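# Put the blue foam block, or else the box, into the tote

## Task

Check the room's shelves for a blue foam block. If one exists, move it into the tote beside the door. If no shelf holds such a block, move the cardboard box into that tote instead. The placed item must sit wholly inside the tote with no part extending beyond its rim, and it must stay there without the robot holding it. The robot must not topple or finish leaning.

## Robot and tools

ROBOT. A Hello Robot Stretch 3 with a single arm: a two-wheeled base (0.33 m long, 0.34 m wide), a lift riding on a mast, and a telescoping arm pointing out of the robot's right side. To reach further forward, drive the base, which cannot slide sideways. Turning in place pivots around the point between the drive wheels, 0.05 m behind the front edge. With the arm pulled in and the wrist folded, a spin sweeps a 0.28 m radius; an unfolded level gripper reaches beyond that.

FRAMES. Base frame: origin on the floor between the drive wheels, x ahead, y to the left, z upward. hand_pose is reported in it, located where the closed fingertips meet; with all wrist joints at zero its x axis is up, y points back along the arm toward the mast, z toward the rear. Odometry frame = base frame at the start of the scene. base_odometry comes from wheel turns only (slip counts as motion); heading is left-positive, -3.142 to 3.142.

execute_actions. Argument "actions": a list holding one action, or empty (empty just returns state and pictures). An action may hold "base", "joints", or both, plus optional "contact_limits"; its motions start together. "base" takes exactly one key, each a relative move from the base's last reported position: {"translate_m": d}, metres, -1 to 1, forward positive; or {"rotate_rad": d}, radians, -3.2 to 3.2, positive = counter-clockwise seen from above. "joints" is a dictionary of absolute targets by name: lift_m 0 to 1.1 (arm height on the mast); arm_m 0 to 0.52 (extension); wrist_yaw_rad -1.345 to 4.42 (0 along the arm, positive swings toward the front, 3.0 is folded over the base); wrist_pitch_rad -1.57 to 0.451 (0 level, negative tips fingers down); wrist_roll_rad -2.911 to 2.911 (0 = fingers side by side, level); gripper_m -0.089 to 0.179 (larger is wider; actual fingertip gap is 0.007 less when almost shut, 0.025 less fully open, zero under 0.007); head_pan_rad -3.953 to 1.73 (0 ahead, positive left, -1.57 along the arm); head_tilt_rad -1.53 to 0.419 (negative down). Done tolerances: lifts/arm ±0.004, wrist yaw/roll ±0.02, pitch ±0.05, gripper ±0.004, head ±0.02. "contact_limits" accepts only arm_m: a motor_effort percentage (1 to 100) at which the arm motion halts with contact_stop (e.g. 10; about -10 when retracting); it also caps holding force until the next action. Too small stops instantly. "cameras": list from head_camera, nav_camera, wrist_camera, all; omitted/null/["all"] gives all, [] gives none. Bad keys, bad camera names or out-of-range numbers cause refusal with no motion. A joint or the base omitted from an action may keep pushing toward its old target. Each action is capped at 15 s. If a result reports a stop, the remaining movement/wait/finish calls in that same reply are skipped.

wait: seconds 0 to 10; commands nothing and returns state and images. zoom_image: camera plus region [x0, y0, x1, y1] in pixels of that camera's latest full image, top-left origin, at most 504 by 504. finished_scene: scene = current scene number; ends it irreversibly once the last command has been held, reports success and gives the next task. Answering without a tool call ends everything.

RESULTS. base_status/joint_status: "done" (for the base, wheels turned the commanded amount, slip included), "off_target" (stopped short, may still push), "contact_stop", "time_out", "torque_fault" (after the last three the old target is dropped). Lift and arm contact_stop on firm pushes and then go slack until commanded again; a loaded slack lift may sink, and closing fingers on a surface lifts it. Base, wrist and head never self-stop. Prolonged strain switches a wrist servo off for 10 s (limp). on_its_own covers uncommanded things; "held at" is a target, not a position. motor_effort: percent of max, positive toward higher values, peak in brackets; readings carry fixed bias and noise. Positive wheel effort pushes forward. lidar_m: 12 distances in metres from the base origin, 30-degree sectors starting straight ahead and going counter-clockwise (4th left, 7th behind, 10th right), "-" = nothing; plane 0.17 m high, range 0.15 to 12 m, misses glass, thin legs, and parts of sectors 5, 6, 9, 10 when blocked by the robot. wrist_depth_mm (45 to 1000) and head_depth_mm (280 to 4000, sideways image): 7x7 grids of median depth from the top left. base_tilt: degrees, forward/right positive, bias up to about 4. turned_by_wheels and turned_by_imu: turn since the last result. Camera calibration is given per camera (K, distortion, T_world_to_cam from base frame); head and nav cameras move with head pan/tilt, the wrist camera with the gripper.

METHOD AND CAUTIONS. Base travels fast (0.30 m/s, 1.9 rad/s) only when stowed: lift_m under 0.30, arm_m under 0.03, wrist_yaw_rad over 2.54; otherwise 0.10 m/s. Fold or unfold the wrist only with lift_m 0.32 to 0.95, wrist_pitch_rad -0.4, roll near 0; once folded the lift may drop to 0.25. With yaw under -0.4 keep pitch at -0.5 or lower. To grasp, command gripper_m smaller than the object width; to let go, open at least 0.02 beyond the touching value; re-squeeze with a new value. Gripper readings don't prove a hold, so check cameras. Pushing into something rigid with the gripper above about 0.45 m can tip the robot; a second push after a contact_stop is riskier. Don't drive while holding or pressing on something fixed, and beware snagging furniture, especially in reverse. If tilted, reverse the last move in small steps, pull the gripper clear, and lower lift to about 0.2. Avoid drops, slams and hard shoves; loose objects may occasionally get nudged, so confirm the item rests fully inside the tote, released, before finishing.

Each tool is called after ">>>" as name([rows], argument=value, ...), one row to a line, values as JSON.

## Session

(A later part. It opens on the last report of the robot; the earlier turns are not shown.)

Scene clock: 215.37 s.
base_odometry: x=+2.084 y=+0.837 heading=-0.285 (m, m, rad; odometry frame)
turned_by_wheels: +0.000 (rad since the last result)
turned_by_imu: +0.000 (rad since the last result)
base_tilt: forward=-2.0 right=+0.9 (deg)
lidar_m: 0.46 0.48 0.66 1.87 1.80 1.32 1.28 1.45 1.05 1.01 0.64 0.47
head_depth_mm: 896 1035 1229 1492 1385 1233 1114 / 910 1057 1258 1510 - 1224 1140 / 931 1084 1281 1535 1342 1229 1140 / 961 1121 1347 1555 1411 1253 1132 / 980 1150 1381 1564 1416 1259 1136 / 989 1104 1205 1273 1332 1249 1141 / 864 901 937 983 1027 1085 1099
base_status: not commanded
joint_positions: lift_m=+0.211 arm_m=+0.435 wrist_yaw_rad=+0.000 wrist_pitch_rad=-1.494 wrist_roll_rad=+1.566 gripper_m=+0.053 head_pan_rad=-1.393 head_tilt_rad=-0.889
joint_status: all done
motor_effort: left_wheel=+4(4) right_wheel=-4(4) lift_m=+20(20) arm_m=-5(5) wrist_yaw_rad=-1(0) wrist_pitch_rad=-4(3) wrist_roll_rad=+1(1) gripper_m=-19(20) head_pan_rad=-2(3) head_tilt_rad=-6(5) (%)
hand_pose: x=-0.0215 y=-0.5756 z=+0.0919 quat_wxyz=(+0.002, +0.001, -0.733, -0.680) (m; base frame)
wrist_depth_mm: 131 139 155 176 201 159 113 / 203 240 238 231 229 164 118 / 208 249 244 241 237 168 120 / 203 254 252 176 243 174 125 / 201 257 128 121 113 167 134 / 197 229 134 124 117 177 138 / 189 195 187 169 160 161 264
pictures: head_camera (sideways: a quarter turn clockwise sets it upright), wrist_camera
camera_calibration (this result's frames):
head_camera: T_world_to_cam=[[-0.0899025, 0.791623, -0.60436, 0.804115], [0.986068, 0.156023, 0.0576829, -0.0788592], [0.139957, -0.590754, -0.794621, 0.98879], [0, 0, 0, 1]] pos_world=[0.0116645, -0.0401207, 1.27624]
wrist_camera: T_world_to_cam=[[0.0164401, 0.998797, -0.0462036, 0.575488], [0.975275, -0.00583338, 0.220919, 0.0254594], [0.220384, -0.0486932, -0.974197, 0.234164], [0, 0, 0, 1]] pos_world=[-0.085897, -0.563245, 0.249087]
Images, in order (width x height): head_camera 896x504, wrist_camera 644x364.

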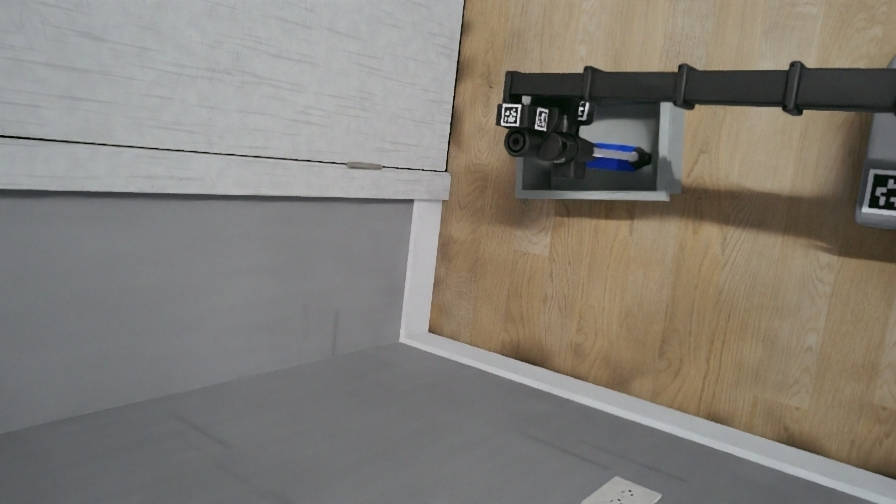

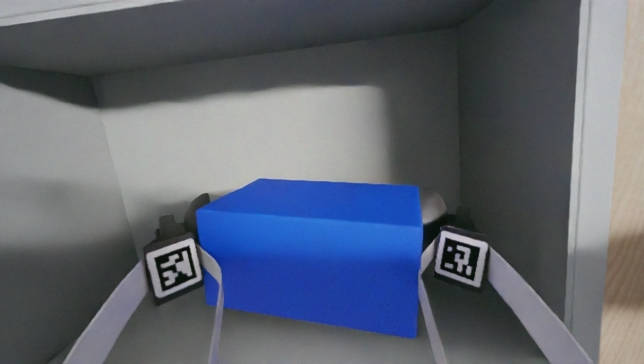

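Inside. Release.

>>> execute_actions([
  {"joints":{"arm_m":0.455,"lift_m":0.19}},
], cameras=[])

>>> execute_actions([
  {"joints":{"gripper_m":0.11}},
], cameras=[])

>>> execute_actions([
  {"joints":{"lift_m":0.45}},
], cameras=["wrist_camera"])

Scene clock: 219.57 s.
base_odometry: x=+2.084 y=+0.837 heading=-0.285 (m, m, rad; odometry frame)
turned_by_wheels: +0.000 (rad since the last result)
turned_by_imu: +0.001 (rad since the last result)
base_tilt: forward=-2.0 right=+1.1 (deg)
lidar_m: 0.46 0.48 0.66 1.87 1.80 1.33 1.28 1.45 1.05 1.01 0.64 0.47
head_depth_mm: 896 1034 1228 1490 1385 1233 1114 / 911 1056 1261 1522 1348 1224 1130 / 928 1080 1277 1529 1345 1227 1140 / 961 1123 1350 1554 1407 1258 1133 / 978 1149 1380 1567 1414 1260 1133 / 991 1104 1203 1273 1325 1246 1140 / 868 899 938 984 1030 1083 1097
base_status: not commanded
joint_positions: lift_m=+0.191 arm_m=+0.455 wrist_yaw_rad=+0.000 wrist_pitch_rad=-1.495 wrist_roll_rad=+1.566 gripper_m=+0.053 head_pan_rad=-1.393 head_tilt_rad=-0.889
joint_status: all done
motor_effort: left_wheel=+4(4) right_wheel=-3(3) lift_m=+21(20) arm_m=+5(6) wrist_yaw_rad=+0(0) wrist_pitch_rad=-4(4) wrist_roll_rad=+1(2) gripper_m=-20(19) head_pan_rad=-3(3) head_tilt_rad=-5(5) (%)
hand_pose: x=-0.0215 y=-0.5947 z=+0.0719 quat_wxyz=(+0.002, +0.001, -0.733, -0.680) (m; base frame)
wrist_depth_mm: 127 133 148 168 194 181 127 / 186 218 216 212 211 198 130 / 188 225 222 221 217 205 132 / 188 232 230 175 223 211 135 / 184 233 129 120 113 202 138 / 181 216 135 124 117 191 142 / 174 197 190 172 163 164 137
pictures: none
No camera images: the call's "cameras" was empty. Leave "cameras" out to get every camera's image.

Scene clock: 220.63 s.
base_odometry: x=+2.084 y=+0.837 heading=-0.285 (m, m, rad; odometry frame)
turned_by_wheels: +0.000 (rad since the last result)
turned_by_imu: +0.000 (rad since the last result)
base_tilt: forward=-2.1 right=+0.9 (deg)
lidar_m: 0.46 0.48 0.66 1.86 1.79 1.33 1.28 1.45 1.05 1.01 0.64 0.47
head_depth_mm: 895 1035 1228 1490 1389 1235 1118 / 911 1057 1256 1528 1344 1220 1128 / 930 1083 1277 1531 1342 1226 1139 / 962 1125 1344 1563 1407 1253 1132 / 981 1144 1379 1580 1410 1261 1135 / 988 1104 1202 1271 1329 1244 1143 / 864 901 940 985 1032 1082 1099
base_status: not commanded
joint_positions: lift_m=+0.191 arm_m=+0.455 wrist_yaw_rad=+0.000 wrist_pitch_rad=-1.495 wrist_roll_rad=+1.566 gripper_m=+0.110 head_pan_rad=-1.393 head_tilt_rad=-0.889
joint_status: all done
motor_effort: left_wheel=+5(4) right_wheel=-3(4) lift_m=+21(20) arm_m=+7(6) wrist_yaw_rad=+2(1) wrist_pitch_rad=-3(3) wrist_roll_rad=+1(2) gripper_m=-1(74) head_pan_rad=-3(3) head_tilt_rad=-5(5) (%)
hand_pose: x=-0.0215 y=-0.5947 z=+0.0719 quat_wxyz=(+0.002, +0.001, -0.733, -0.680) (m; base frame)
wrist_depth_mm: 127 133 148 166 191 181 127 / 185 218 216 214 209 201 129 / 187 228 224 219 216 204 132 / 189 232 230 171 222 212 135 / 184 231 130 121 115 201 138 / 181 215 136 125 119 192 142 / 172 198 190 173 163 163 137
pictures: none
No camera images: the call's "cameras" was empty. Leave "cameras" out to get every camera's image.

Scene clock: 223.83 s.
base_odometry: x=+2.084 y=+0.837 heading=-0.285 (m, m, rad; odometry frame)
turned_by_wheels: +0.000 (rad since the last result)
turned_by_imu: +0.001 (rad since the last result)
base_tilt: forward=-2.0 right=+0.9 (deg)
lidar_m: 0.46 0.48 0.66 1.87 1.79 1.32 1.28 1.45 1.05 1.01 0.65 0.47
head_depth_mm: 897 1037 1230 1489 1382 1247 - / 914 1058 1253 - 1344 1217 1137 / 931 1082 1284 1536 1346 1232 1137 / 960 1117 1347 1563 1401 1253 1132 / 979 1145 1381 1563 1408 1261 1135 / 991 1105 1202 1275 1325 1241 1136 / 865 900 939 982 1029 1087 1097
base_status: not commanded
joint_positions: lift_m=+0.449 arm_m=+0.455 wrist_yaw_rad=+0.000 wrist_pitch_rad=-1.495 wrist_roll_rad=+1.566 gripper_m=+0.110 head_pan_rad=-1.393 head_tilt_rad=-0.889
joint_status: all done
motor_effort: left_wheel=+4(5) right_wheel=-4(4) lift_m=+49(51) arm_m=+6(6) wrist_yaw_rad=+0(1) wrist_pitch_rad=-3(3) wrist_roll_rad=+1(1) gripper_m=+0(1) head_pan_rad=-2(3) head_tilt_rad=-5(5) (%)
hand_pose: x=-0.0215 y=-0.5947 z=+0.3308 quat_wxyz=(+0.002, +0.001, -0.733, -0.680) (m; base frame)
wrist_depth_mm: 463 473 455 444 441 431 426 / 471 477 439 460 425 447 446 / 482 499 469 481 467 474 460 / 480 509 404 171 479 479 485 / 473 536 130 121 115 502 495 / 494 558 137 126 118 519 517 / 477 582 572 558 550 544 535
pictures: wrist_camera
camera_calibration (this result's frames):
wrist_camera: T_world_to_cam=[[0.016462, 0.998807, -0.0459704, 0.605577], [0.975274, -0.00590629, 0.220919, -0.0274864], [0.220384, -0.0484705, -0.974208, 0.466162], [0, 0, 0, 1]] pos_world=[-0.085897, -0.582422, 0.488049]
Images, in order (width x height): wrist_camera 644x364.

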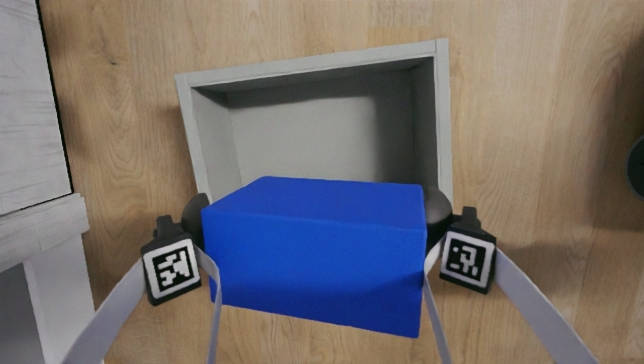

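Still held; open wider.

>>> execute_actions([
  {"joints":{"lift_m":0.195,"arm_m":0.445}},
], cameras=[])

>>> execute_actions([
  {"joints":{"gripper_m":0.15}},
], cameras=[])

>>> execute_actions([
  {"joints":{"lift_m":0.45}},
], cameras=["wrist_camera","head_camera"])

Scene clock: 229.47 s.
base_odometry: x=+2.084 y=+0.837 heading=-0.285 (m, m, rad; odometry frame)
turned_by_wheels: +0.000 (rad since the last result)
turned_by_imu: +0.001 (rad since the last result)
base_tilt: forward=-1.9 right=+1.0 (deg)
lidar_m: 0.46 0.48 0.66 1.87 1.80 1.32 1.28 1.45 1.05 1.01 0.64 0.47
head_depth_mm: 897 1036 1229 1494 1390 1236 1115 / 913 1056 1260 1515 - 1218 1131 / 930 1084 1281 1531 1339 1226 1140 / 963 1121 1347 1560 1413 1256 1132 / 978 1146 1382 1561 1415 1256 1133 / 991 1106 1204 1274 1333 1248 1139 / 868 901 938 985 1030 1084 1099
base_status: not commanded
joint_positions: lift_m=+0.196 arm_m=+0.445 wrist_yaw_rad=+0.000 wrist_pitch_rad=-1.495 wrist_roll_rad=+1.566 gripper_m=+0.110 head_pan_rad=-1.393 head_tilt_rad=-0.889
joint_status: all done
motor_effort: left_wheel=+5(4) right_wheel=-3(4) lift_m=+20(45) arm_m=-5(8) wrist_yaw_rad=+0(1) wrist_pitch_rad=-3(3) wrist_roll_rad=+2(1) gripper_m=+0(1) head_pan_rad=-3(4) head_tilt_rad=-6(5) (%)
hand_pose: x=-0.0215 y=-0.5855 z=+0.0769 quat_wxyz=(+0.002, +0.001, -0.733, -0.680) (m; base frame)
wrist_depth_mm: 129 137 151 171 197 171 116 / 195 225 219 217 215 182 118 / 197 232 230 227 220 188 121 / 193 238 234 171 230 195 124 / 190 244 130 122 114 184 126 / 189 230 137 125 119 189 129 / 183 197 187 172 161 164 125
pictures: none
No camera images: the call's "cameras" was empty. Leave "cameras" out to get every camera's image.

Scene clock: 230.37 s.
base_odometry: x=+2.084 y=+0.837 heading=-0.285 (m, m, rad; odometry frame)
turned_by_wheels: +0.000 (rad since the last result)
turned_by_imu: +0.000 (rad since the last result)
base_tilt: forward=-2.0 right=+1.1 (deg)
lidar_m: 0.46 0.48 0.65 1.87 1.80 1.33 1.28 1.46 1.05 1.00 0.65 0.47
head_depth_mm: 898 1038 1230 1494 1388 1238 1117 / 911 1056 1258 1511 - 1226 1131 / 929 1083 1281 1532 1346 1227 1138 / 962 1123 1345 1564 1407 1252 1131 / 974 1145 1378 1563 1418 1262 1135 / 992 1105 1200 1274 1335 1246 1137 / 866 903 939 981 1029 1087 1096
base_status: not commanded
joint_positions: lift_m=+0.196 arm_m=+0.445 wrist_yaw_rad=+0.000 wrist_pitch_rad=-1.495 wrist_roll_rad=+1.566 gripper_m=+0.150 head_pan_rad=-1.393 head_tilt_rad=-0.889
joint_status: all done
motor_effort: left_wheel=+5(5) right_wheel=-3(4) lift_m=+20(20) arm_m=-6(6) wrist_yaw_rad=+0(1) wrist_pitch_rad=-3(3) wrist_roll_rad=+1(2) gripper_m=+0(82) head_pan_rad=-3(3) head_tilt_rad=-5(5) (%)
hand_pose: x=-0.0215 y=-0.5855 z=+0.0769 quat_wxyz=(+0.002, +0.001, -0.733, -0.680) (m; base frame)
wrist_depth_mm: 128 136 151 171 196 171 116 / 194 224 223 216 216 182 119 / 198 232 228 224 222 188 121 / 194 240 176 173 230 191 124 / 190 246 248 179 237 - 125 / 179 - 249 233 221 191 122 / 191 200 189 180 172 165 145
pictures: none
No camera images: the call's "cameras" was empty. Leave "cameras" out to get every camera's image.

Scene clock: 233.53 s.
base_odometry: x=+2.084 y=+0.837 heading=-0.285 (m, m, rad; odometry frame)
turned_by_wheels: +0.000 (rad since the last result)
turned_by_imu: +0.001 (rad since the last result)
base_tilt: forward=-2.1 right=+1.0 (deg)
lidar_m: 0.46 0.48 0.66 1.87 1.80 1.32 1.28 1.46 1.05 1.01 0.64 0.47
head_depth_mm: 896 1036 1230 1481 1386 1245 - / 913 1054 1259 - 1371 1224 1134 / 930 1082 1279 1527 1350 1228 1138 / 962 1121 1348 1560 1407 1252 1132 / 982 1145 1382 1567 1415 1259 1135 / 992 1104 1202 1274 1332 1243 1140 / 866 902 941 981 1033 1083 1095
base_status: not commanded
joint_positions: lift_m=+0.449 arm_m=+0.445 wrist_yaw_rad=+0.000 wrist_pitch_rad=-1.495 wrist_roll_rad=+1.566 gripper_m=+0.150 head_pan_rad=-1.393 head_tilt_rad=-0.889
joint_status: all done
motor_effort: left_wheel=+5(4) right_wheel=-3(3) lift_m=+49(51) arm_m=-5(6) wrist_yaw_rad=-1(1) wrist_pitch_rad=-3(3) wrist_roll_rad=+2(1) gripper_m=+0(0) head_pan_rad=-3(2) head_tilt_rad=-5(5) (%)
hand_pose: x=-0.0215 y=-0.5855 z=+0.3308 quat_wxyz=(+0.002, +0.001, -0.733, -0.680) (m; base frame)
wrist_depth_mm: 459 461 456 454 443 438 431 / 472 482 455 453 407 451 447 / 488 496 485 463 464 472 463 / 483 517 482 477 460 485 468 / 485 535 452 517 504 - 499 / 492 - 540 540 534 521 523 / 506 573 569 560 567 533 529
pictures: head_camera (sideways: a quarter turn clockwise sets it upright), wrist_camera
camera_calibration (this result's frames):
head_camera: T_world_to_cam=[[-0.0899027, 0.791623, -0.60436, 0.804115], [0.986068, 0.156023, 0.0576829, -0.0788592], [0.139957, -0.590754, -0.794621, 0.98879], [0, 0, 0, 1]] pos_world=[0.0116645, -0.0401207, 1.27624]
wrist_camera: T_world_to_cam=[[0.0164623, 0.99881, -0.0459075, 0.596351], [0.975274, -0.00592047, 0.220919, -0.0274431], [0.220384, -0.0484092, -0.974211, 0.466658], [0, 0, 0, 1]] pos_world=[-0.085897, -0.573213, 0.488063]
Images, in order (width x height): head_camera 896x504, wrist_camera 644x364.

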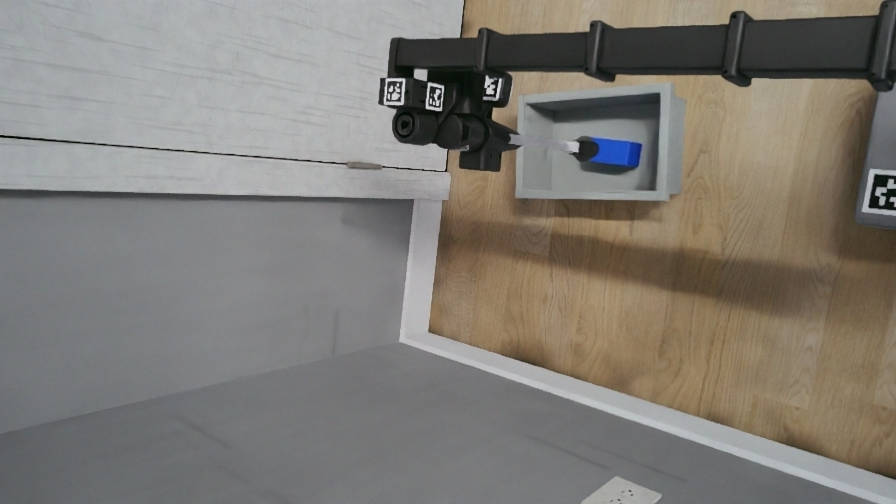

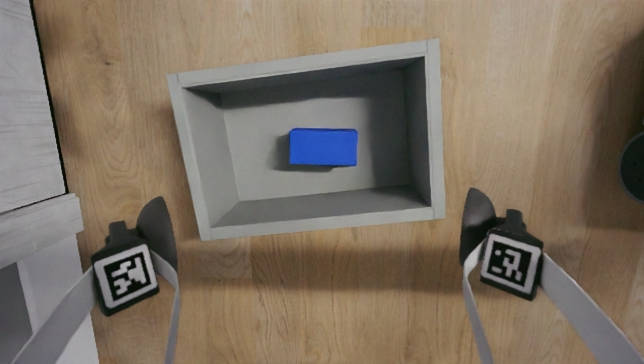

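>>> finished_scene(scene=2)

The scene is finished: the task was done.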